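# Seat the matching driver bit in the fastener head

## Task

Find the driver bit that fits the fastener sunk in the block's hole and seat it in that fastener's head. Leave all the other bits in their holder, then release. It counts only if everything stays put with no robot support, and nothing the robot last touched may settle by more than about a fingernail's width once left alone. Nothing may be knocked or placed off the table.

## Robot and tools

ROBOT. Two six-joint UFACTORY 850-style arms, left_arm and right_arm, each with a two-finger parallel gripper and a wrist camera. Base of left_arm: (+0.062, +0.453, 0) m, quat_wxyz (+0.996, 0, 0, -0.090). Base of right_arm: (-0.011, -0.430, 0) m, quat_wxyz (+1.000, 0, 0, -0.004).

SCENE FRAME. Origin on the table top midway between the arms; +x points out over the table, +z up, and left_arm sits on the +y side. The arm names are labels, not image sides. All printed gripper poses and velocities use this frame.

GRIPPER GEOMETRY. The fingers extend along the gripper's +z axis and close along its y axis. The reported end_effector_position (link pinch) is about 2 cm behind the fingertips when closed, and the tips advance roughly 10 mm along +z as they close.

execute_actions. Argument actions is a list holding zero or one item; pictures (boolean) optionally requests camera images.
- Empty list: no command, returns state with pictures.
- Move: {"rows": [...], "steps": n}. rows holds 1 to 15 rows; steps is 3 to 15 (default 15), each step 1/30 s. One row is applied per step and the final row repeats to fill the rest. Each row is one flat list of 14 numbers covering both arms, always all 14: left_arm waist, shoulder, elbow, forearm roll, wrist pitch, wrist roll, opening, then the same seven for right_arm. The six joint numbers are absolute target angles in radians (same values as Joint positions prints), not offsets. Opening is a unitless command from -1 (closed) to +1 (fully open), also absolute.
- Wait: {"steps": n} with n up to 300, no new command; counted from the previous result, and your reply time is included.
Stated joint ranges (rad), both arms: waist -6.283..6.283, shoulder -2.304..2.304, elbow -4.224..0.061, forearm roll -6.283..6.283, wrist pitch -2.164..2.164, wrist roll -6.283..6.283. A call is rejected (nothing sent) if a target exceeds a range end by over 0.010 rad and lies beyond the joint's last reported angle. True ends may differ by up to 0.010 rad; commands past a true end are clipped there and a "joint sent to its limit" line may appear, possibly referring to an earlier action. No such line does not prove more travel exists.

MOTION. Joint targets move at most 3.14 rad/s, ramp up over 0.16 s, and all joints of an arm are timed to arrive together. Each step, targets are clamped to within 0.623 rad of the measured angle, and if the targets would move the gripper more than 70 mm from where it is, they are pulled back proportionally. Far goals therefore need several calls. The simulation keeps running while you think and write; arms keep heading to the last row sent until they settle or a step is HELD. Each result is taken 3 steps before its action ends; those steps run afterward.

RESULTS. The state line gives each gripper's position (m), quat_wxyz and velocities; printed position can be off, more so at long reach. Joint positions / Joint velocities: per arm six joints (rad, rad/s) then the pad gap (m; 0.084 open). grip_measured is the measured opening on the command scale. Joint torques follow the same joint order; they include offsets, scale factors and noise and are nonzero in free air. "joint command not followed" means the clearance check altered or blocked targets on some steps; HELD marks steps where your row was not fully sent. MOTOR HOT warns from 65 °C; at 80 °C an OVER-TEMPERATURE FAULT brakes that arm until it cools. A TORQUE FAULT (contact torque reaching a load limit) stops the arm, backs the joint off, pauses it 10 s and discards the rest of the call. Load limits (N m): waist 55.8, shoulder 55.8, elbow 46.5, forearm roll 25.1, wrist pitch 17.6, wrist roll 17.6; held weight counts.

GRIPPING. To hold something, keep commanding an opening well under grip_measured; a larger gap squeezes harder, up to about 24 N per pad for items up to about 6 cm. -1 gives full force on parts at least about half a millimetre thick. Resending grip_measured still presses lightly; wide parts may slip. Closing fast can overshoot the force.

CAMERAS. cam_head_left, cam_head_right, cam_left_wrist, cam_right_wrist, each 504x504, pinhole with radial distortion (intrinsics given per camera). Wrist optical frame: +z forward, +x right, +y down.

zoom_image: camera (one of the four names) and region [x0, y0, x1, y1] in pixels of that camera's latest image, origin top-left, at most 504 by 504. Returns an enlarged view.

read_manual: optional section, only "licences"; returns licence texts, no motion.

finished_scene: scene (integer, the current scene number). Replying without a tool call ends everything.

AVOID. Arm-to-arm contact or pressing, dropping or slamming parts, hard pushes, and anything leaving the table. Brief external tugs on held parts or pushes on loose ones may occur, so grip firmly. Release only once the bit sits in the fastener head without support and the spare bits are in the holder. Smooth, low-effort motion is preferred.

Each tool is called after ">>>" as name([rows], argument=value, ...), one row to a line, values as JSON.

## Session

>>> execute_actions(actions=[])

Scene clock: 0.00 s of 5270.00 s.
left_arm: end_effector_position=(+0.4905, -0.0955, +0.2070) grip_measured=-0.03 end_effector_quat_wxyz=(+0.358, +0.700, +0.529, -0.320) end_effector_velocity=(-0.000, -0.000, -0.001) end_effector_angular_velocity=(-0.001, +0.002, -0.001) | right_arm: end_effector_position=(+0.5893, -0.7914, +0.2603) grip_measured=+1.00 end_effector_quat_wxyz=(-0.348, -0.168, +0.625, -0.678) end_effector_velocity=(+0.001, -0.000, +0.001) end_effector_angular_velocity=(-0.001, -0.001, +0.002)
Joint positions: left_arm=[-0.477 -0.693 -1.122 -1.836 -0.823 -0.303  0.043] | right_arm=[-0.183 -1.094 -1.532 -1.622 -1.728 -2.751  0.084]
Joint velocities: left_arm=[ 0.    -0.001  0.     0.    -0.002 -0.    -0.   ] | right_arm=[-0.     0.    -0.001 -0.002  0.    -0.    -0.   ]
Joint torques (N m, as the arm reports them, + toward a larger angle): no reading

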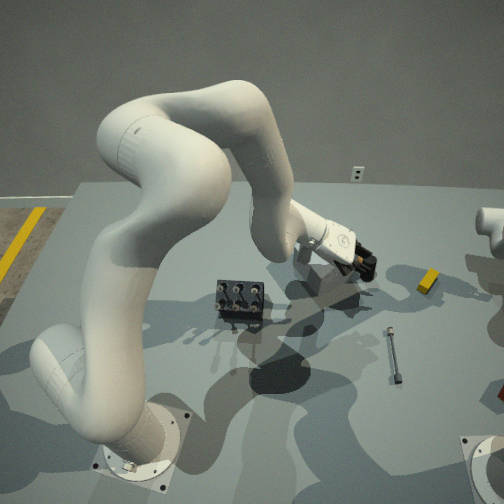

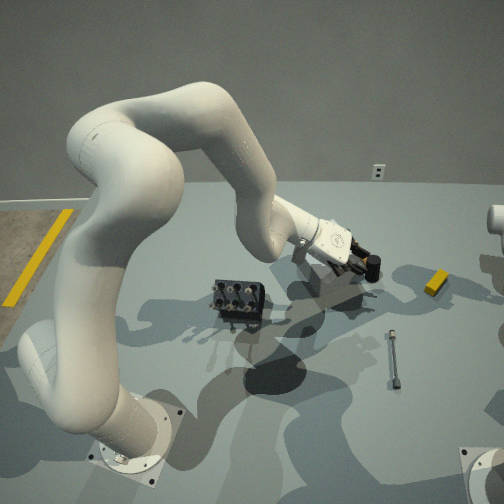

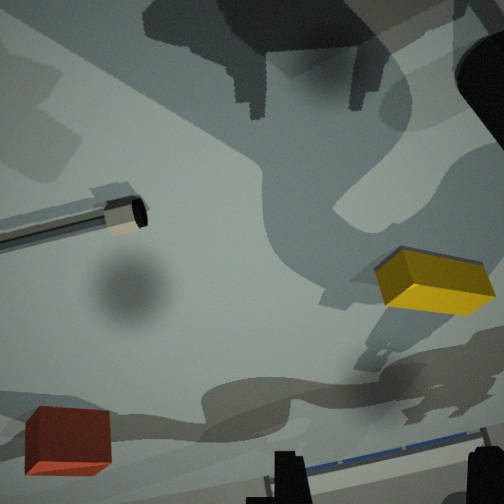

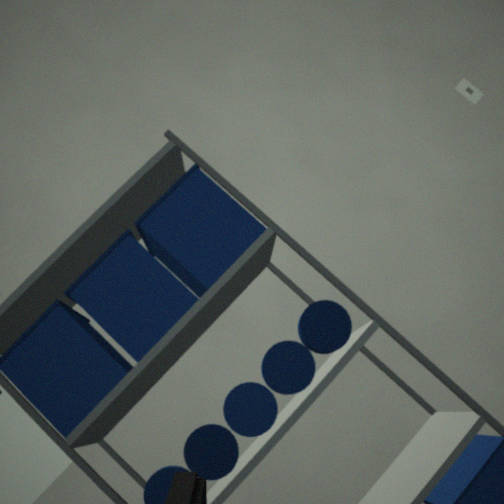

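>>> execute_actions([
  {"rows":[[-0.477,-0.3,-1.122,-1.7,-0.823,-0.303,1,-0.183,-0.6,-1.53,-1.3,-1.5,-2.2,1]],"steps":15},
])

>>> execute_actions([
  {"rows":[[-0.424,0.12,-0.771,0,-0.891,0,1,-0.1,-0.521,-1.525,0,-1.004,0,1]],"steps":15},
])

>>> execute_actions([
  {"steps":20},
])

>>> execute_actions([
  {"rows":[[-0.424,0.12,-0.771,0,-0.891,0,1,0.6,-0.521,-1.525,0,-1.004,0,1]],"steps":15},
])

>>> execute_actions([
  {"steps":45},
], pictures=true)

Scene clock: 0.60 s of 5270.00 s.
left_arm: end_effector_position=(+0.4951, -0.1029, +0.3381) grip_measured=+1.00 end_effector_quat_wxyz=(+0.427, +0.723, +0.457, -0.291) end_effector_velocity=(-0.016, +0.002, +0.398) end_effector_angular_velocity=(-0.278, -0.562, -0.172) | right_arm: end_effector_position=(+0.5825, -0.7919, +0.3706) grip_measured=+1.00 end_effector_quat_wxyz=(-0.192, +0.015, +0.715, -0.672) end_effector_velocity=(-0.043, +0.016, +0.343) end_effector_angular_velocity=(+0.160, -1.637, -0.186)
Joint positions: left_arm=[-0.477 -0.492 -1.122 -1.766 -0.823 -0.303  0.084] | right_arm=[-0.183 -0.863 -1.532 -1.47  -1.621 -2.493  0.084]
Joint velocities: left_arm=[-0.001  0.614 -0.002  0.212 -0.002 -0.001  0.   ] | right_arm=[-0.     0.736  0.     0.475  0.334  0.814 -0.   ]
Joint torques (N m, as the arm reports them, + toward a larger angle): left_arm=[ -3.71  28.77 -24.98   2.13  -1.17  -0.28] | right_arm=[ -1.23  50.24 -12.74   0.29  -0.46   0.63]
Steps of this call (steps 1 to 6: nothing new was sent; steps 7 to 18: the first 12 steps of this action). Readings (joint positions):
7: left_arm=[-0.477 -0.693 -1.122 -1.836 -0.823 -0.303] | right_arm=[-0.183 -1.094 -1.532 -1.622 -1.727 -2.751]
8: left_arm=[-0.477 -0.691 -1.121 -1.835 -0.822 -0.303] | right_arm=[-0.183 -1.092 -1.532 -1.620 -1.726 -2.748]
10: left_arm=[-0.477 -0.661 -1.119 -1.823 -0.822 -0.303] | right_arm=[-0.183 -1.064 -1.529 -1.598 -1.709 -2.712]
14: left_arm=[-0.477 -0.574 -1.122 -1.795 -0.823 -0.303] | right_arm=[-0.183 -0.960 -1.532 -1.534 -1.665 -2.602]
18: the state above

Scene clock: 1.10 s of 5270.00 s.
left_arm: end_effector_position=(+0.4049, -0.0214, +0.4306) grip_measured=+1.00 end_effector_quat_wxyz=(+0.427, +0.853, +0.228, -0.194) end_effector_velocity=(-0.250, +0.278, -0.035) end_effector_angular_velocity=(+0.588, -1.019, -1.148) | right_arm: end_effector_position=(+0.5935, -0.6856, +0.3847) grip_measured=+1.00 end_effector_quat_wxyz=(+0.111, +0.458, +0.804, -0.364) end_effector_velocity=(+0.038, +0.377, -0.153) end_effector_angular_velocity=(+1.360, -2.143, -1.756)
Joint positions: left_arm=[-0.451 -0.136 -0.952 -1.366 -0.856 -0.155  0.084] | right_arm=[-0.128 -0.587 -1.527 -0.855 -1.192 -1.804  0.084]
Joint velocities: left_arm=[ 0.073  0.672  0.476  1.355 -0.092  0.405 -0.   ] | right_arm=[0.105 0.247 0.009 1.767 0.711 1.762 0.   ]
Joint torques (N m, as the arm reports them, + toward a larger angle): left_arm=[ -3.01  16.14 -26.67   3.61  -1.22  -0.05] | right_arm=[ -2.01  43.69 -14.64   1.81  -0.01   0.82]
Steps of this call (steps 1 to 3: the last 3 steps of your previous action; steps 4 to 15: the first 12 steps of this action). Readings (joint positions):
4: left_arm=[-0.477 -0.410 -1.122 -1.738 -0.823 -0.303] | right_arm=[-0.183 -0.765 -1.531 -1.407 -1.576 -2.384]
5: left_arm=[-0.477 -0.388 -1.121 -1.728 -0.823 -0.301] | right_arm=[-0.183 -0.741 -1.531 -1.388 -1.562 -2.353]
7: left_arm=[-0.473 -0.339 -1.100 -1.682 -0.828 -0.280] | right_arm=[-0.177 -0.697 -1.531 -1.322 -1.505 -2.268]
11: left_arm=[-0.461 -0.232 -1.020 -1.534 -0.843 -0.213] | right_arm=[-0.146 -0.630 -1.528 -1.089 -1.314 -2.037]
15: the state above

Scene clock: 1.77 s of 5270.00 s.
left_arm: end_effector_position=(+0.3595, +0.2066, +0.3566) grip_measured=+1.00 end_effector_quat_wxyz=(+0.065, +0.968, -0.240, -0.022) end_effector_velocity=(+0.122, +0.308, -0.031) end_effector_angular_velocity=(+1.061, -0.780, -1.142) | right_arm: end_effector_position=(+0.6182, -0.5013, +0.3550) grip_measured=+1.00 end_effector_quat_wxyz=(+0.005, +0.995, +0.096, -0.003) end_effector_velocity=(+0.009, +0.030, +0.003) end_effector_angular_velocity=(+0.101, -0.069, -2.442)
Joint positions: left_arm=[-0.425  0.106 -0.781 -0.176 -0.889 -0.009  0.084] | right_arm=[-0.1   -0.522 -1.525 -0.014 -1.006 -0.293  0.084]
Joint velocities: left_arm=[ 0.014  0.137  0.093  1.7   -0.018  0.08  -0.   ] | right_arm=[ 0.004  0.006  0.001  0.137  0.024  2.372 -0.   ]
Joint torques (N m, as the arm reports them, + toward a larger angle): left_arm=[ -8.33   8.96 -29.24  -4.28   0.01  -0.46] | right_arm=[ -1.23  45.53 -15.05   0.51   0.33  -0.17]
Kept back: nothing.
Steps of this call (steps 1 to 3: the last 3 steps of your previous action; steps 4 to 20: the robot went on to your last target). Readings (joint positions):
1: left_arm=[-0.449 -0.114 -0.936 -1.320 -0.859 -0.142] | right_arm=[-0.125 -0.579 -1.527 -0.796 -1.169 -1.745]
2: left_arm=[-0.447 -0.093 -0.922 -1.272 -0.862 -0.129] | right_arm=[-0.122 -0.572 -1.526 -0.737 -1.149 -1.685]
4: left_arm=[-0.442 -0.054 -0.894 -1.171 -0.867 -0.106] | right_arm=[-0.117 -0.561 -1.526 -0.617 -1.116 -1.565]
8: left_arm=[-0.436 0.010 -0.849 -0.950 -0.876 -0.067] | right_arm=[-0.110 -0.544 -1.525 -0.376 -1.069 -1.315]
20: the state above

Scene clock: 2.17 s of 5270.00 s.
left_arm: end_effector_position=(+0.3734, +0.2373, +0.3555) grip_measured=+1.00 end_effector_quat_wxyz=(+0.001, +0.955, -0.296, -0.000) end_effector_velocity=(+0.003, +0.005, +0.000) end_effector_angular_velocity=(+0.019, -0.014, -0.020) | right_arm: end_effector_position=(+0.6210, -0.3858, +0.3552) grip_measured=+1.00 end_effector_quat_wxyz=(+0.003, +0.997, +0.076, -0.001) end_effector_velocity=(-0.027, +0.388, +0.000) end_effector_angular_velocity=(+0.006, -0.001, +0.534)
Joint positions: left_arm=[-0.424  0.12  -0.771 -0.003 -0.891 -0.     0.084] | right_arm=[ 0.079 -0.522 -1.525 -0.006 -1.005 -0.076  0.084]
Joint velocities: left_arm=[ 0.001  0.003  0.002  0.03   0.     0.002 -0.   ] | right_arm=[ 0.611  0.    -0.     0.007  0.001  0.073  0.   ]
Joint torques (N m, as the arm reports them, + toward a larger angle): left_arm=[ -5.73  12.58 -28.73   3.84   0.04  -0.07] | right_arm=[ -2.04  46.32 -14.98   1.54   0.48   0.88]
Steps of this call (steps 1 to 12: the first 12 steps of this action). Readings (joint positions):
1: left_arm=[-0.425 0.110 -0.778 -0.125 -0.890 -0.006] | right_arm=[-0.100 -0.522 -1.525 -0.010 -1.006 -0.219]
2: left_arm=[-0.425 0.113 -0.776 -0.087 -0.890 -0.004] | right_arm=[-0.099 -0.522 -1.525 -0.008 -1.005 -0.157]
4: left_arm=[-0.424 0.117 -0.774 -0.043 -0.890 -0.002] | right_arm=[-0.082 -0.522 -1.525 -0.007 -1.005 -0.082]
8: left_arm=[-0.424 0.119 -0.772 -0.011 -0.891 -0.001] | right_arm=[-0.000 -0.522 -1.525 -0.007 -1.005 -0.091]
12: the state above

Scene clock: 3.67 s of 5270.00 s.
left_arm: end_effector_position=(+0.3737, +0.2379, +0.3556) grip_measured=+1.00 end_effector_quat_wxyz=(+0.000, +0.955, -0.297, -0.000) end_effector_velocity=(+0.000, +0.000, +0.000) end_effector_angular_velocity=(-0.000, -0.000, +0.003) | right_arm: end_effector_position=(+0.5147, -0.0761, +0.3556) grip_measured=+1.00 end_effector_quat_wxyz=(+0.000, +0.956, +0.292, +0.000) end_effector_velocity=(-0.001, +0.001, -0.000) end_effector_angular_velocity=(+0.001, +0.000, +0.001)
Joint positions: left_arm=[-0.424  0.12  -0.771 -0.    -0.891 -0.     0.084] | right_arm=[ 0.6   -0.521 -1.525 -0.    -1.004 -0.     0.084]
Joint velocities: left_arm=[ 0.001  0.001  0.     0.    -0.    -0.002  0.   ] | right_arm=[ 0.001  0.     0.     0.001  0.     0.    -0.   ]
Joint torques (N m, as the arm reports them, + toward a larger angle): left_arm=[ -5.78  13.22 -27.97   3.74   0.01  -0.21] | right_arm=[ -0.03  46.09 -15.01   1.93   0.44   0.67]
Kept back: nothing.
Steps of this call (steps 1 to 3: the last 3 steps of your previous action; steps 4 to 45: the robot went on to your last target). Readings (joint positions):
1: left_arm=[-0.424 0.120 -0.771 -0.003 -0.891 -0.000] | right_arm=[0.100 -0.522 -1.525 -0.006 -1.005 -0.073]
2: left_arm=[-0.424 0.120 -0.771 -0.002 -0.891 -0.000] | right_arm=[0.120 -0.522 -1.525 -0.005 -1.005 -0.070]
4: left_arm=[-0.424 0.120 -0.771 -0.001 -0.891 -0.000] | right_arm=[0.160 -0.521 -1.525 -0.005 -1.005 -0.065]
8: left_arm=[-0.424 0.120 -0.771 -0.000 -0.891 -0.000] | right_arm=[0.241 -0.521 -1.525 -0.004 -1.005 -0.053]
45: the state above
All arms were judged still, so your last target was given up. Only a new action makes them travel on or press farther. Fingers that are still opening or closing keep moving.

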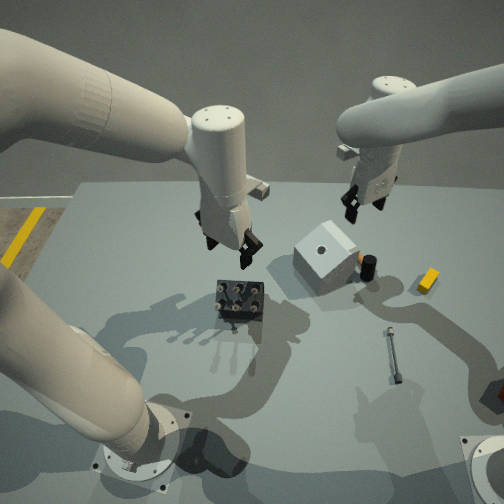

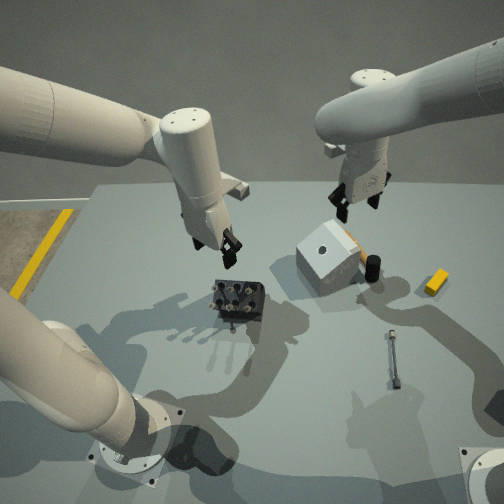

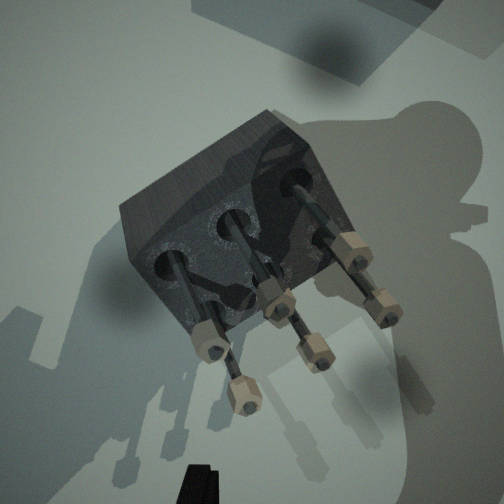

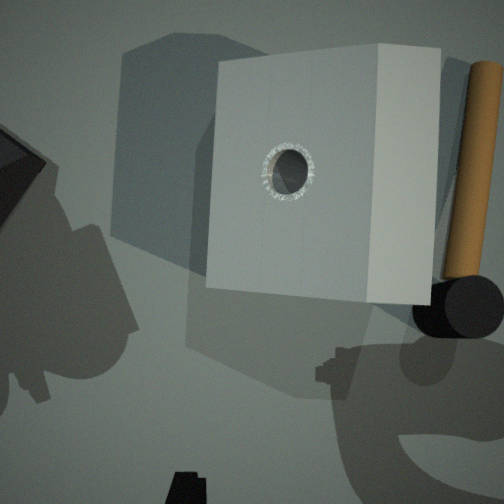

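>>> zoom_image(camera="cam_right_wrist", region=[190, 30, 470, 310])

>>> zoom_image(camera="cam_left_wrist", region=[105, 100, 425, 420])

Region (190, 30, 470, 310) of cam_right_wrist's 504x504 image, scaled by 1.800, with more detail than that image has.

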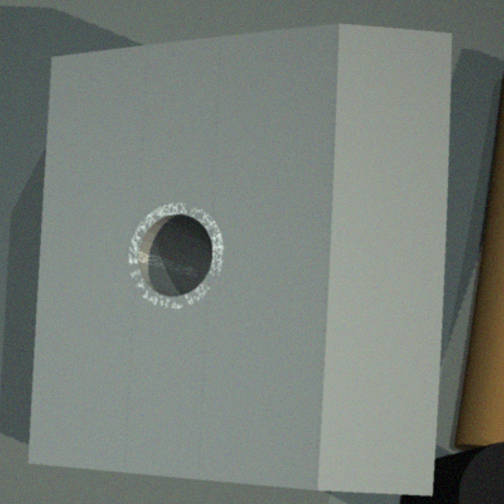

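Region (105, 100, 425, 420) of cam_left_wrist's 504x504 image, scaled by 1.575, with more detail than that image has.

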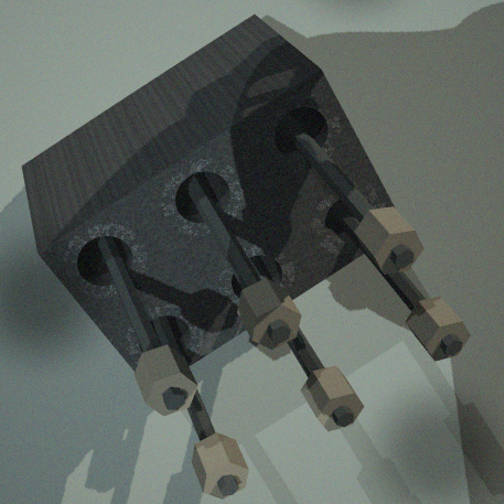

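>>> execute_actions([
  {"rows":[[-0.424,0.0,-0.8,-1.0,-0.5,1.2,-1,0.6,-0.15,-0.7,0,-0.3,0,-1]],"steps":15},
])

>>> execute_actions([
  {"steps":10},
])

>>> execute_actions([
  {"rows":[[-0.423,-0.25,-0.898,-1.969,-0.2288,2.358,-1,0.909,-0.2,-0.4,0,0.8,0,-1]],"steps":15},
])

>>> execute_actions([
  {"steps":12},
])

>>> execute_actions([
  {"rows":[[-0.423,-0.5049,-0.8978,-1.969,-0.2288,2.358,-1,0.909,-0.7465,-0.486,0,1.52,0,-1]],"steps":15},
])

>>> execute_actions([
  {"steps":18},
], pictures=true)

Scene clock: 4.80 s of 5270.00 s.
left_arm: end_effector_position=(+0.4015, +0.1308, +0.3515) grip_measured=-0.90 end_effector_quat_wxyz=(+0.178, +0.915, -0.351, +0.091) end_effector_velocity=(+0.119, -0.339, +0.067) end_effector_angular_velocity=(-1.348, -0.450, -0.302) | right_arm: end_effector_position=(+0.4606, -0.1125, +0.3020) grip_measured=-0.90 end_effector_quat_wxyz=(-0.027, +0.952, +0.291, +0.088) end_effector_velocity=(-0.232, -0.157, -0.247) end_effector_angular_velocity=(+0.032, -0.047, -0.001)
Joint positions: left_arm=[-0.424  0.039 -0.79  -0.529 -0.627  0.53   0.005] | right_arm=[ 0.6   -0.302 -1.09  -0.    -0.604 -0.     0.005]
Joint velocities: left_arm=[-0.    -0.22  -0.054 -2.284  0.721  2.295 -0.218] | right_arm=[-0.001  0.409  1.138  0.     0.786  0.    -0.218]
Joint torques (N m, as the arm reports them, + toward a larger angle): left_arm=[ -5.89  15.62 -27.2    2.56   0.19   0.11] | right_arm=[ -0.89  44.33 -17.98   1.56   1.11   0.76]
Steps of this call (steps 1 to 22: nothing new was sent; steps 23 to 34: the first 12 steps of this action). Readings (joint positions):
23: left_arm=[-0.424 0.120 -0.771 -0.000 -0.891 0.000] | right_arm=[0.600 -0.521 -1.525 0.000 -1.004 0.000]
24: left_arm=[-0.424 0.120 -0.771 -0.003 -0.889 0.004] | right_arm=[0.600 -0.519 -1.522 0.000 -1.000 0.000]
26: left_arm=[-0.424 0.113 -0.773 -0.040 -0.865 0.041] | right_arm=[0.600 -0.498 -1.485 0.000 -0.962 0.000]
30: left_arm=[-0.424 0.073 -0.782 -0.255 -0.739 0.255] | right_arm=[0.600 -0.370 -1.266 -0.000 -0.745 -0.000]
34: the state above

Scene clock: 5.13 s of 5270.00 s.
left_arm: end_effector_position=(+0.4317, +0.0787, +0.3690) grip_measured=-1.00 end_effector_quat_wxyz=(+0.239, +0.844, -0.436, +0.203) end_effector_velocity=(+0.021, -0.020, +0.010) end_effector_angular_velocity=(-0.059, -0.219, -0.181) | right_arm: end_effector_position=(+0.3883, -0.1611, +0.2361) grip_measured=-1.00 end_effector_quat_wxyz=(-0.035, +0.950, +0.290, +0.114) end_effector_velocity=(-0.119, -0.080, -0.095) end_effector_angular_velocity=(+0.045, -0.068, +0.001)
Joint positions: left_arm=[-0.424  0.002 -0.8   -0.976 -0.506  1.155  0.   ] | right_arm=[ 0.6   -0.168 -0.746 -0.    -0.338 -0.     0.   ]
Joint velocities: left_arm=[-0.001 -0.018 -0.005 -0.237  0.064  0.476  0.   ] | right_arm=[ 0.     0.198  0.512 -0.001  0.395 -0.     0.   ]
Joint torques (N m, as the arm reports them, + toward a larger angle): left_arm=[ -2.64  16.75 -28.02   5.56  -0.36  -0.42] | right_arm=[ -0.88  27.67 -20.21   1.63   0.88   0.67]
Kept back: nothing.
Steps of this call (steps 1 to 3: the last 3 steps of your previous action; steps 4 to 10: the robot went on to your last target). Readings (joint positions):
1: left_arm=[-0.424 0.032 -0.792 -0.606 -0.604 0.610] | right_arm=[0.600 -0.288 -1.053 -0.000 -0.575 -0.000]
2: left_arm=[-0.424 0.025 -0.794 -0.682 -0.583 0.694] | right_arm=[0.600 -0.273 -1.015 -0.000 -0.545 -0.000]
4: left_arm=[-0.424 0.015 -0.796 -0.812 -0.548 0.866] | right_arm=[0.600 -0.243 -0.940 -0.000 -0.486 -0.000]
8: left_arm=[-0.424 0.004 -0.799 -0.953 -0.512 1.108] | right_arm=[0.600 -0.187 -0.796 -0.000 -0.375 -0.000]
10: the state above

Scene clock: 5.53 s of 5270.00 s.
left_arm: end_effector_position=(+0.5177, +0.0496, +0.3346) grip_measured=-1.00 end_effector_quat_wxyz=(+0.208, +0.838, -0.409, +0.296) end_effector_velocity=(+0.265, -0.030, -0.113) end_effector_angular_velocity=(+0.051, -0.609, +0.380) | right_arm: end_effector_position=(+0.3227, -0.0973, +0.1807) grip_measured=-1.00 end_effector_quat_wxyz=(-0.094, +0.895, +0.370, +0.229) end_effector_velocity=(-0.144, +0.281, -0.040) end_effector_angular_velocity=(+1.080, -1.084, +0.639)
Joint positions: left_arm=[-0.423 -0.179 -0.87  -1.558 -0.307  1.751  0.   ] | right_arm=[ 0.791 -0.185 -0.523  0.     0.161 -0.     0.   ]
Joint velocities: left_arm=[ 0.    -0.505 -0.197 -2.488  0.551  2.561  0.   ] | right_arm=[ 0.639 -0.086  0.666 -0.001  2.283 -0.     0.   ]
Joint torques (N m, as the arm reports them, + toward a larger angle): left_arm=[ -3.6   26.68 -28.14   3.91  -0.85  -0.17] | right_arm=[ -2.34  28.55 -12.22   1.51   1.57   0.73]
Steps of this call (steps 1 to 12: the first 12 steps of this action). Readings (joint positions):
1: left_arm=[-0.424 0.001 -0.800 -0.983 -0.504 1.168] | right_arm=[0.600 -0.163 -0.732 -0.000 -0.326 -0.000]
2: left_arm=[-0.424 0.000 -0.800 -0.991 -0.502 1.181] | right_arm=[0.602 -0.159 -0.722 -0.000 -0.315 0.000]
4: left_arm=[-0.424 -0.015 -0.807 -1.033 -0.483 1.228] | right_arm=[0.623 -0.160 -0.695 0.000 -0.267 0.000]
8: left_arm=[-0.424 -0.101 -0.840 -1.256 -0.391 1.448] | right_arm=[0.707 -0.173 -0.610 0.000 -0.090 -0.000]
12: the state above

Scene clock: 5.93 s of 5270.00 s.
left_arm: end_effector_position=(+0.5545, +0.0513, +0.3167) grip_measured=-1.00 end_effector_quat_wxyz=(+0.140, +0.801, -0.468, +0.345) end_effector_velocity=(+0.006, +0.000, -0.005) end_effector_angular_velocity=(+0.048, -0.058, -0.049) | right_arm: end_effector_position=(+0.3089, -0.0281, +0.2241) grip_measured=-1.00 end_effector_quat_wxyz=(-0.205, +0.794, +0.383, +0.426) end_effector_velocity=(-0.004, +0.017, +0.025) end_effector_angular_velocity=(+0.130, -0.103, +0.026)
Joint positions: left_arm=[-0.423 -0.248 -0.897 -1.96  -0.23   2.341  0.   ] | right_arm=[ 0.906 -0.199 -0.403  0.     0.78   0.     0.   ]
Joint velocities: left_arm=[-0.003 -0.014 -0.005 -0.085  0.017  0.17   0.   ] | right_arm=[ 0.027 -0.004  0.031  0.001  0.201  0.     0.   ]
Joint torques (N m, as the arm reports them, + toward a larger angle): left_arm=[ -3.93  19.66 -27.18   3.4   -1.13  -0.51] | right_arm=[ -1.05  27.26 -10.8    1.28   1.35   0.68]
Kept back: nothing.
Steps of this call (steps 1 to 3: the last 3 steps of your previous action; steps 4 to 12: the robot went on to your last target). Readings (joint positions):
1: left_arm=[-0.423 -0.195 -0.876 -1.639 -0.289 1.839] | right_arm=[0.812 -0.187 -0.501 0.000 0.241 -0.000]
2: left_arm=[-0.423 -0.209 -0.881 -1.714 -0.275 1.927] | right_arm=[0.832 -0.190 -0.480 -0.000 0.326 -0.000]
4: left_arm=[-0.423 -0.228 -0.889 -1.831 -0.253 2.094] | right_arm=[0.865 -0.194 -0.446 -0.000 0.496 -0.000]
8: left_arm=[-0.423 -0.244 -0.896 -1.935 -0.235 2.291] | right_arm=[0.898 -0.198 -0.412 -0.000 0.720 -0.000]
12: the state above

Scene clock: 6.33 s of 5270.00 s.
left_arm: end_effector_position=(+0.5357, +0.0648, +0.1869) grip_measured=-1.00 end_effector_quat_wxyz=(+0.130, +0.833, -0.477, +0.248) end_effector_velocity=(-0.086, +0.059, -0.337) end_effector_angular_velocity=(+0.323, +0.452, -0.005) | right_arm: end_effector_position=(+0.3214, -0.0100, +0.1451) grip_measured=-1.00 end_effector_quat_wxyz=(-0.242, +0.748, +0.362, +0.501) end_effector_velocity=(-0.012, -0.011, -0.223) end_effector_angular_velocity=(+0.539, -0.426, +0.005)
Joint positions: left_arm=[-0.423 -0.456 -0.897 -1.968 -0.229  2.356  0.   ] | right_arm=[ 0.909 -0.618 -0.466  0.     1.333  0.     0.   ]
Joint velocities: left_arm=[-0.002 -0.541  0.016 -0.011  0.006  0.018  0.   ] | right_arm=[ 0.004 -1.268 -0.179 -0.001  1.776  0.     0.   ]
Joint torques (N m, as the arm reports them, + toward a larger angle): left_arm=[ -5.06  36.88 -25.68   3.98  -0.84  -0.15] | right_arm=[-0.12 56.03 -4.34  0.89  1.32  0.8 ]
Steps of this call (steps 1 to 12: the first 12 steps of this action). Readings (joint positions):
1: left_arm=[-0.423 -0.249 -0.898 -1.962 -0.230 2.346] | right_arm=[0.907 -0.200 -0.403 0.000 0.786 0.000]
2: left_arm=[-0.423 -0.251 -0.898 -1.964 -0.230 2.349] | right_arm=[0.907 -0.202 -0.403 0.000 0.793 0.000]
4: left_arm=[-0.423 -0.282 -0.900 -1.965 -0.230 2.351] | right_arm=[0.908 -0.235 -0.409 0.000 0.837 0.000]
8: left_arm=[-0.423 -0.373 -0.897 -1.966 -0.229 2.354] | right_arm=[0.908 -0.420 -0.437 0.000 1.056 0.000]
12: the state above

Scene clock: 6.93 s of 5270.00 s.
left_arm: end_effector_position=(+0.5283, +0.0700, +0.1577) grip_measured=-1.00 end_effector_quat_wxyz=(+0.128, +0.840, -0.478, +0.225) end_effector_velocity=(-0.001, -0.001, -0.001) end_effector_angular_velocity=(+0.001, +0.002, -0.003) | right_arm: end_effector_position=(+0.3193, -0.0123, +0.1254) grip_measured=-1.00 end_effector_quat_wxyz=(-0.257, +0.727, +0.352, +0.530) end_effector_velocity=(-0.001, -0.000, -0.002) end_effector_angular_velocity=(-0.001, +0.000, +0.001)
Joint positions: left_arm=[-0.423 -0.505 -0.898 -1.969 -0.229  2.358  0.   ] | right_arm=[ 0.909 -0.746 -0.486 -0.     1.52   0.     0.   ]
Joint velocities: left_arm=[-0.002 -0.002  0.001 -0.    -0.001  0.     0.   ] | right_arm=[ 0.001 -0.005 -0.     0.     0.004 -0.     0.   ]
Joint torques (N m, as the arm reports them, + toward a larger angle): left_arm=[ -5.54  26.36 -21.7    3.32  -0.87  -0.07] | right_arm=[-0.18 35.51 -3.3   1.13  1.77  0.77]
Kept back: nothing.
Steps of this call (steps 1 to 3: the last 3 steps of your previous action; steps 4 to 18: the robot went on to your last target). Readings (joint positions):
1: left_arm=[-0.423 -0.472 -0.897 -1.968 -0.229 2.357] | right_arm=[0.909 -0.656 -0.472 0.000 1.386 -0.000]
2: left_arm=[-0.423 -0.482 -0.897 -1.968 -0.229 2.357] | right_arm=[0.909 -0.685 -0.475 0.000 1.426 -0.000]
4: left_arm=[-0.423 -0.494 -0.897 -1.969 -0.229 2.358] | right_arm=[0.909 -0.717 -0.480 -0.000 1.474 -0.000]
8: left_arm=[-0.423 -0.501 -0.898 -1.969 -0.229 2.358] | right_arm=[0.909 -0.738 -0.485 -0.000 1.509 0.000]
18: the state above

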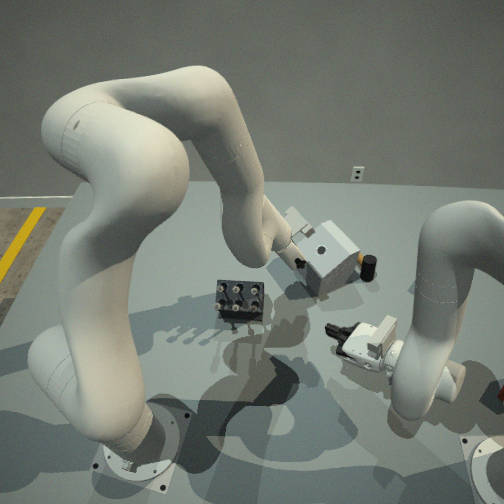

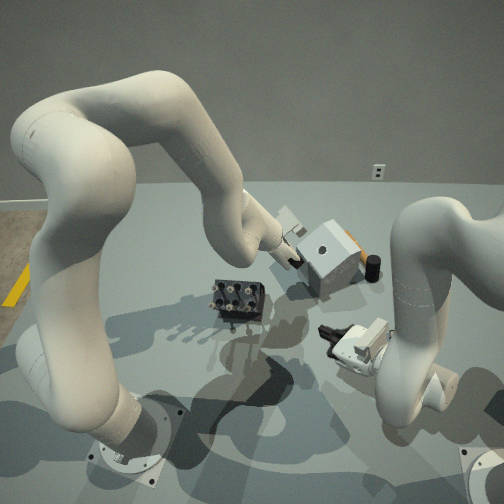

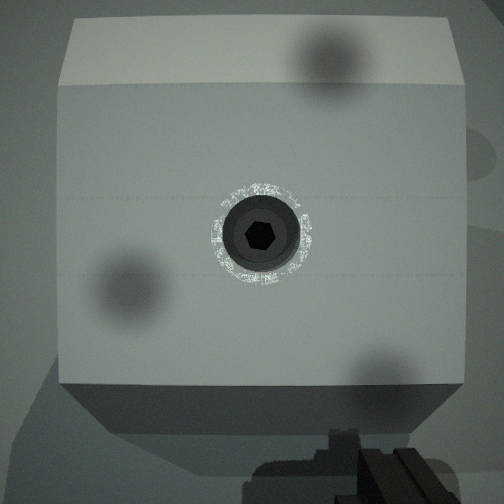

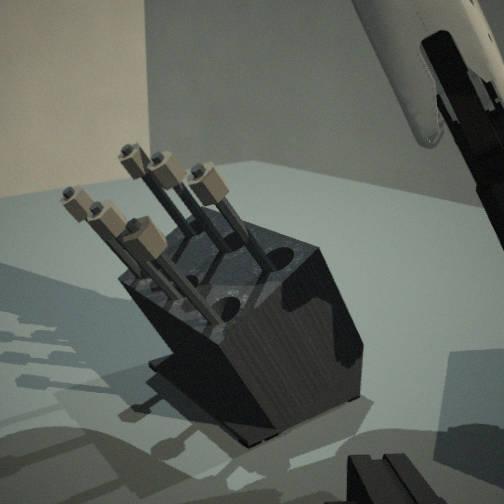

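>>> zoom_image(camera="cam_left_wrist", region=[210, 183, 310, 283])

>>> zoom_image(camera="cam_right_wrist", region=[50, 130, 330, 350])

Region (210, 183, 310, 283) of cam_left_wrist's 504x504 image, scaled by 5.040, with more detail than that image has.

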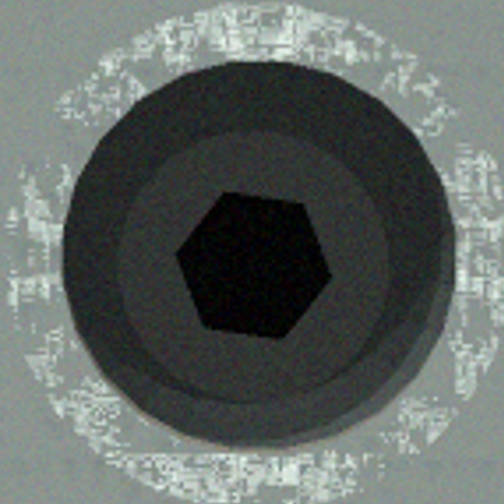

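Region (50, 130, 330, 350) of cam_right_wrist's 504x504 image, scaled by 1.800, with more detail than that image has; it fills the top 396 rows of this view, and the rest is white.

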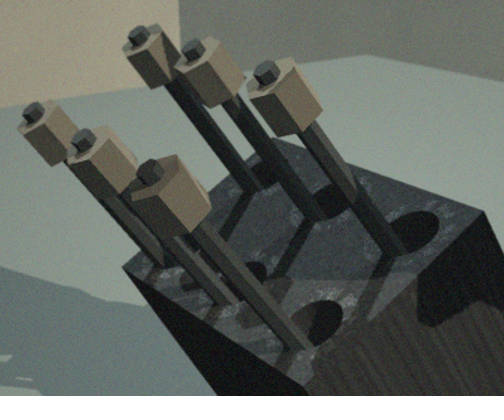

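>>> execute_actions([
  {"rows":[[-0.45,-0.1,-0.8,-2.0,0,2.6,0.4,0.909,-0.7465,-0.486,0,1.52,0,-1]],"steps":15},
])

>>> execute_actions([
  {"rows":[[-0.6479,0.2,-0.5,-2.062,0.4123,2.9396,0.4,0.909,-0.7465,-0.486,0,1.52,0,-1]],"steps":15},
])

>>> execute_actions([
  {"rows":[[-0.6479,0.1477,-0.4315,-2.062,0.4123,2.9396,0.4,0.909,-0.7465,-0.486,0,1.52,0,-1]],"steps":12},
])

>>> execute_actions([
  {"rows":[[-0.5978,0.0092,-0.4423,-1.734,0.347,2.634,0.4,0.909,-0.7465,-0.486,0,1.52,0,-1]],"steps":15},
])

>>> execute_actions([
  {"steps":8},
], pictures=true)

Scene clock: 8.23 s of 5270.00 s.
left_arm: end_effector_position=(+0.5384, +0.0911, +0.2778) grip_measured=+0.39 end_effector_quat_wxyz=(+0.048, +0.792, -0.525, +0.307) end_effector_velocity=(-0.003, +0.093, +0.377) end_effector_angular_velocity=(+0.223, -0.769, -0.167) | right_arm: end_effector_position=(+0.3192, -0.0123, +0.1251) grip_measured=-1.00 end_effector_quat_wxyz=(-0.257, +0.727, +0.352, +0.530) end_effector_velocity=(-0.000, +0.000, -0.000) end_effector_angular_velocity=(-0.001, +0.001, +0.002)
Joint positions: left_arm=[-0.441 -0.236 -0.833 -1.99  -0.077  2.518  0.061] | right_arm=[ 0.909 -0.747 -0.486 -0.     1.52   0.     0.   ]
Joint velocities: left_arm=[-0.057  0.862  0.206 -0.066  0.483  0.512  0.   ] | right_arm=[-0.    -0.001 -0.    -0.002 -0.001 -0.     0.   ]
Joint torques (N m, as the arm reports them, + toward a larger angle): left_arm=[ -6.96  20.41 -24.75   3.34  -0.73  -0.1 ] | right_arm=[-0.39 35.68 -2.93  1.35  1.66  0.68]
Steps of this call (steps 1 to 15: the robot went on to your last target; steps 16 to 27: nothing new was sent; steps 28 to 39: the first 12 steps of this action). Readings (joint positions):
28: left_arm=[-0.423 -0.505 -0.898 -1.969 -0.229 2.358] | right_arm=[0.909 -0.746 -0.486 -0.000 1.520 -0.000]
29: left_arm=[-0.423 -0.502 -0.897 -1.969 -0.227 2.360] | right_arm=[0.909 -0.746 -0.486 -0.000 1.520 -0.000]
31: left_arm=[-0.426 -0.469 -0.887 -1.972 -0.206 2.382] | right_arm=[0.909 -0.746 -0.486 -0.000 1.520 -0.000]
35: left_arm=[-0.433 -0.350 -0.861 -1.981 -0.141 2.451] | right_arm=[0.909 -0.747 -0.486 0.000 1.520 -0.000]
39: the state above

Scene clock: 8.73 s of 5270.00 s.
left_arm: end_effector_position=(+0.4394, +0.1730, +0.3196) grip_measured=+0.39 end_effector_quat_wxyz=(-0.131, +0.703, -0.645, +0.270) end_effector_velocity=(-0.270, +0.241, -0.029) end_effector_angular_velocity=(+1.092, -0.239, -0.445) | right_arm: end_effector_position=(+0.3192, -0.0123, +0.1251) grip_measured=-1.00 end_effector_quat_wxyz=(-0.257, +0.727, +0.352, +0.530) end_effector_velocity=(-0.000, +0.000, -0.000) end_effector_angular_velocity=(+0.000, +0.001, +0.002)
Joint positions: left_arm=[-0.598  0.118 -0.577 -2.046  0.305  2.85   0.061] | right_arm=[ 0.909 -0.746 -0.486  0.     1.52   0.     0.   ]
Joint velocities: left_arm=[-0.447  0.725  0.682 -0.142  0.939  0.783  0.   ] | right_arm=[-0.001 -0.001 -0.    -0.003  0.001 -0.     0.   ]
Joint torques (N m, as the arm reports them, + toward a larger angle): left_arm=[  3.72   4.04 -28.1    4.28  -0.45  -0.27] | right_arm=[-1.12 35.95 -2.59  1.18  1.79  0.72]
Steps of this call (steps 1 to 3: the last 3 steps of your previous action; steps 4 to 15: the first 12 steps of this action). Readings (joint positions):
4: left_arm=[-0.447 -0.138 -0.810 -1.997 -0.023 2.576] | right_arm=[0.909 -0.746 -0.486 0.000 1.520 -0.000]
5: left_arm=[-0.450 -0.124 -0.805 -1.998 -0.012 2.586] | right_arm=[0.909 -0.747 -0.486 0.000 1.520 0.000]
7: left_arm=[-0.469 -0.088 -0.774 -2.005 0.033 2.625] | right_arm=[0.909 -0.747 -0.486 -0.000 1.520 0.000]
11: left_arm=[-0.536 0.018 -0.672 -2.026 0.172 2.740] | right_arm=[0.909 -0.747 -0.486 0.000 1.520 0.000]
15: the state above

Scene clock: 9.13 s of 5270.00 s.
left_arm: end_effector_position=(+0.3888, +0.2250, +0.2668) grip_measured=+0.39 end_effector_quat_wxyz=(-0.177, +0.675, -0.691, +0.188) end_effector_velocity=(-0.026, +0.027, -0.041) end_effector_angular_velocity=(+0.090, +0.062, -0.012) | right_arm: end_effector_position=(+0.3192, -0.0123, +0.1251) grip_measured=-1.00 end_effector_quat_wxyz=(-0.257, +0.727, +0.352, +0.530) end_effector_velocity=(+0.000, +0.000, +0.001) end_effector_angular_velocity=(+0.000, -0.001, +0.000)
Joint positions: left_arm=[-0.647  0.15  -0.439 -2.062  0.411  2.938  0.061] | right_arm=[ 0.909 -0.746 -0.486  0.     1.52   0.     0.   ]
Joint velocities: left_arm=[-0.009 -0.028  0.068 -0.002  0.015  0.015  0.   ] | right_arm=[ 0.     0.001 -0.     0.    -0.001 -0.     0.   ]
Joint torques (N m, as the arm reports them, + toward a larger angle): left_arm=[ -3.74  10.63 -28.05   5.02   0.11  -0.35] | right_arm=[-0.82 36.57 -3.32  0.92  1.69  0.75]
Steps of this call (steps 1 to 3: the last 3 steps of your previous action; steps 4 to 12: the first 9 steps of this action). Readings (joint positions):
4: left_arm=[-0.636 0.180 -0.518 -2.058 0.385 2.917] | right_arm=[0.909 -0.747 -0.486 -0.000 1.520 0.000]
5: left_arm=[-0.639 0.184 -0.511 -2.059 0.393 2.924] | right_arm=[0.909 -0.746 -0.486 0.000 1.520 -0.000]
7: left_arm=[-0.643 0.172 -0.481 -2.060 0.403 2.932] | right_arm=[0.909 -0.747 -0.486 -0.000 1.520 -0.000]
11: left_arm=[-0.647 0.151 -0.442 -2.062 0.410 2.938] | right_arm=[0.909 -0.746 -0.486 -0.000 1.520 0.000]
12: the state above

Scene clock: 9.63 s of 5270.00 s.
left_arm: end_effector_position=(+0.4071, +0.2273, +0.2262) grip_measured=+0.39 end_effector_quat_wxyz=(-0.179, +0.674, -0.693, +0.183) end_effector_velocity=(+0.014, -0.005, -0.026) end_effector_angular_velocity=(-0.024, +0.008, +0.003) | right_arm: end_effector_position=(+0.3192, -0.0123, +0.1251) grip_measured=-1.00 end_effector_quat_wxyz=(-0.257, +0.727, +0.352, +0.530) end_effector_velocity=(-0.000, -0.000, -0.001) end_effector_angular_velocity=(-0.002, +0.002, -0.000)
Joint positions: left_arm=[-0.601  0.019 -0.441 -1.758  0.352  2.657  0.061] | right_arm=[ 0.909 -0.747 -0.486 -0.     1.52  -0.     0.   ]
Joint velocities: left_arm=[ 0.035 -0.093 -0.013  0.246 -0.051 -0.242  0.   ] | right_arm=[ 0.    -0.003 -0.     0.001  0.     0.     0.   ]
Joint torques (N m, as the arm reports them, + toward a larger angle): left_arm=[ -4.56  12.52 -22.5    2.54   0.01  -0.08] | right_arm=[-0.65 36.47 -3.12  1.06  1.69  0.76]
Steps of this call (steps 1 to 3: the last 3 steps of your previous action; steps 4 to 15: the first 12 steps of this action). Readings (joint positions):
4: left_arm=[-0.648 0.148 -0.434 -2.062 0.412 2.939] | right_arm=[0.909 -0.746 -0.486 0.000 1.520 -0.000]
5: left_arm=[-0.647 0.147 -0.434 -2.059 0.411 2.936] | right_arm=[0.909 -0.747 -0.486 0.000 1.520 -0.000]
7: left_arm=[-0.642 0.132 -0.435 -2.022 0.404 2.901] | right_arm=[0.909 -0.746 -0.486 0.000 1.520 0.000]
11: left_arm=[-0.613 0.052 -0.439 -1.836 0.368 2.731] | right_arm=[0.909 -0.746 -0.486 -0.000 1.520 0.000]
15: the state above

Scene clock: 9.90 s of 5270.00 s.
left_arm: end_effector_position=(+0.4082, +0.2270, +0.2237) grip_measured=+0.39 end_effector_quat_wxyz=(-0.178, +0.674, -0.693, +0.183) end_effector_velocity=(+0.000, -0.000, -0.003) end_effector_angular_velocity=(+0.000, +0.003, -0.002) | right_arm: end_effector_position=(+0.3192, -0.0123, +0.1251) grip_measured=-1.00 end_effector_quat_wxyz=(-0.257, +0.727, +0.352, +0.530) end_effector_velocity=(+0.000, +0.000, +0.000) end_effector_angular_velocity=(+0.001, -0.000, +0.000)
Joint positions: left_arm=[-0.598  0.01  -0.442 -1.736  0.347  2.636  0.061] | right_arm=[ 0.909 -0.747 -0.486 -0.     1.52   0.     0.   ]
Joint velocities: left_arm=[ 0.002 -0.008 -0.     0.017 -0.004 -0.014 -0.   ] | right_arm=[ 0.  0. -0. -0. -0.  0.  0.]
Joint torques (N m, as the arm reports them, + toward a larger angle): left_arm=[ -5.37  10.88 -22.27   3.62   0.31   0.11] | right_arm=[ 0.36 35.17 -3.11  0.75  1.63  0.76]
Kept back: nothing.
Steps of this call (steps 1 to 3: the last 3 steps of your previous action; steps 4 to 8: the robot went on to your last target). Readings (joint positions):
1: left_arm=[-0.600 0.016 -0.442 -1.751 0.350 2.650] | right_arm=[0.909 -0.746 -0.486 0.000 1.520 0.000]
2: left_arm=[-0.600 0.014 -0.442 -1.746 0.349 2.645] | right_arm=[0.909 -0.746 -0.486 -0.000 1.520 -0.000]
4: left_arm=[-0.599 0.012 -0.442 -1.740 0.348 2.640] | right_arm=[0.909 -0.747 -0.486 0.000 1.520 0.000]
8: the state above

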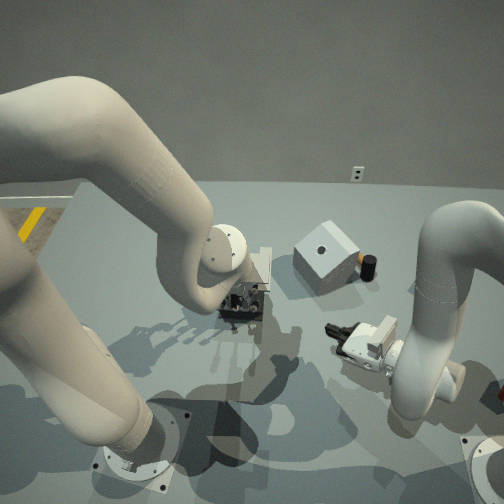

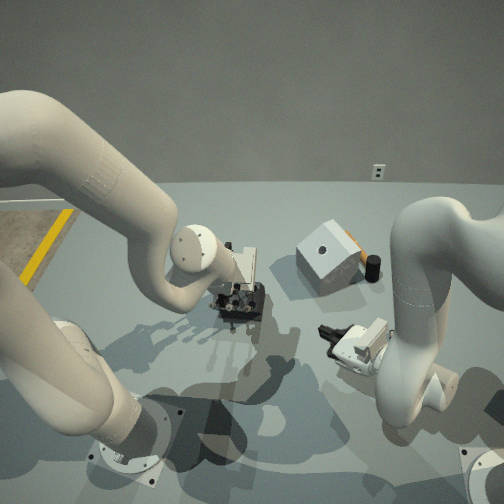

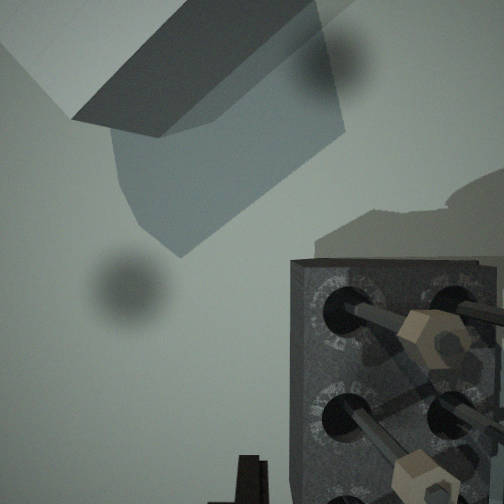

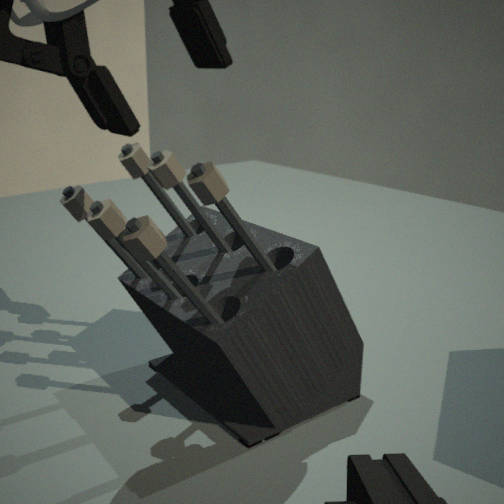

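>>> execute_actions([
  {"rows":[[-0.5657,-0.0565,-0.4465,-1.5485,0.333,2.46,0.4,0.909,-0.7465,-0.486,0,1.52,0,-1]],"steps":7},
])

>>> execute_actions([
  {"rows":[[-0.5436,-0.1281,-0.4617,-1.3554,0.3326,2.2776,0.4,0.909,-0.7465,-0.486,0,1.52,0,-1]],"steps":15},
], pictures=true)

Scene clock: 10.33 s of 5270.00 s.
left_arm: end_effector_position=(+0.4110, +0.2279, +0.2197) grip_measured=+0.39 end_effector_quat_wxyz=(-0.178, +0.675, -0.692, +0.183) end_effector_velocity=(+0.059, +0.024, -0.093) end_effector_angular_velocity=(+0.020, -0.010, +0.040) | right_arm: end_effector_position=(+0.3192, -0.0123, +0.1251) grip_measured=-1.00 end_effector_quat_wxyz=(-0.257, +0.727, +0.352, +0.530) end_effector_velocity=(-0.000, -0.000, -0.000) end_effector_angular_velocity=(-0.001, +0.001, -0.000)
Joint positions: left_arm=[-0.591 -0.004 -0.444 -1.695  0.344  2.596  0.061] | right_arm=[ 0.909 -0.747 -0.486  0.     1.52  -0.     0.   ]
Joint velocities: left_arm=[ 0.157 -0.321 -0.024  0.908 -0.066 -0.843 -0.   ] | right_arm=[ 0.     0.     0.001  0.    -0.     0.     0.   ]
Joint torques (N m, as the arm reports them, + toward a larger angle): left_arm=[ -2.61  -4.7  -19.68  11.36   0.19  -0.42] | right_arm=[-0.35 36.51 -3.33  0.95  1.72  0.71]
Steps of this call (steps 1 to 9: the robot went on to your last target; steps 10 to 13: the first 4 steps of this action). Readings (joint positions):
10: left_arm=[-0.598 0.009 -0.442 -1.734 0.347 2.634] | right_arm=[0.909 -0.746 -0.486 -0.000 1.520 -0.000]
11: left_arm=[-0.597 0.008 -0.442 -1.731 0.347 2.631] | right_arm=[0.909 -0.746 -0.486 0.000 1.520 0.000]
13: the state above

Scene clock: 10.83 s of 5270.00 s.
left_arm: end_effector_position=(+0.4298, +0.2317, +0.1857) grip_measured=+0.39 end_effector_quat_wxyz=(-0.179, +0.677, -0.690, +0.182) end_effector_velocity=(+0.006, -0.002, -0.009) end_effector_angular_velocity=(-0.010, -0.001, +0.004) | right_arm: end_effector_position=(+0.3192, -0.0123, +0.1251) grip_measured=-1.00 end_effector_quat_wxyz=(-0.257, +0.727, +0.352, +0.530) end_effector_velocity=(-0.000, -0.000, -0.001) end_effector_angular_velocity=(-0.001, +0.001, -0.000)
Joint positions: left_arm=[-0.545 -0.124 -0.461 -1.366  0.333  2.288  0.061] | right_arm=[ 0.909 -0.746 -0.486 -0.     1.52   0.     0.   ]
Joint velocities: left_arm=[ 0.012 -0.035 -0.009  0.107 -0.002 -0.108  0.   ] | right_arm=[ 0.    -0.001 -0.     0.    -0.001 -0.     0.   ]
Joint torques (N m, as the arm reports them, + toward a larger angle): left_arm=[ -2.49  20.11 -18.8    2.49   0.25   0.24] | right_arm=[ 0.12 35.9  -3.32  0.95  1.6   0.66]
Steps of this call (steps 1 to 3: the last 3 steps of your previous action; steps 4 to 15: the first 12 steps of this action). Readings (joint positions):
4: left_arm=[-0.572 -0.044 -0.445 -1.586 0.336 2.497] | right_arm=[0.909 -0.746 -0.486 -0.000 1.520 0.000]
5: left_arm=[-0.570 -0.049 -0.446 -1.572 0.335 2.482] | right_arm=[0.909 -0.747 -0.486 0.000 1.520 0.000]
7: left_arm=[-0.563 -0.066 -0.449 -1.522 0.334 2.434] | right_arm=[0.909 -0.746 -0.486 -0.000 1.520 -0.000]
11: left_arm=[-0.549 -0.113 -0.458 -1.399 0.333 2.320] | right_arm=[0.909 -0.746 -0.486 -0.000 1.520 0.000]
15: the state above

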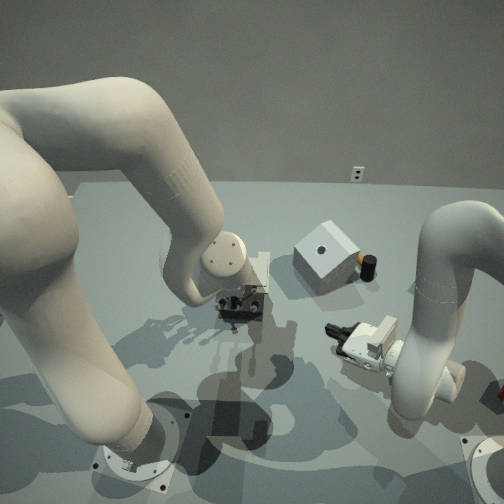

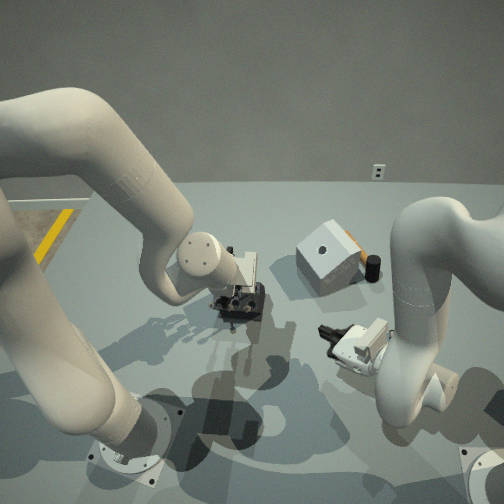

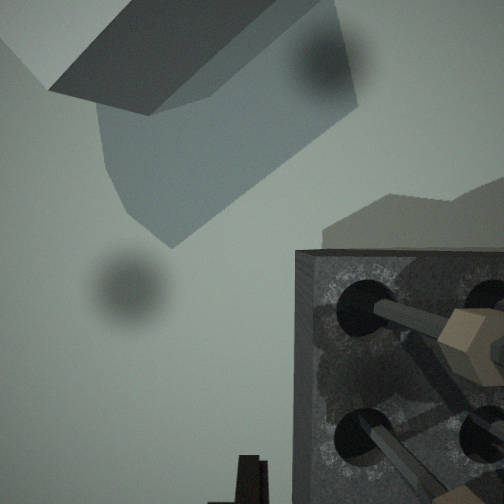

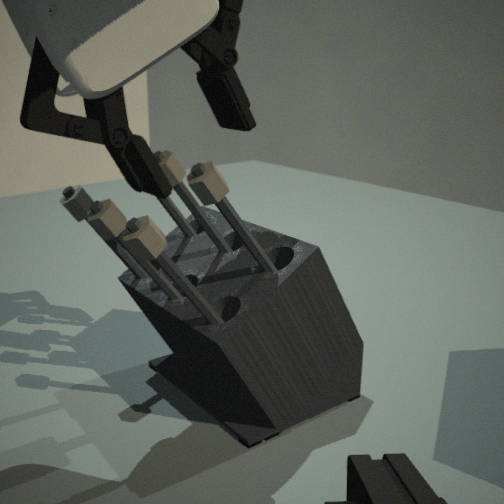

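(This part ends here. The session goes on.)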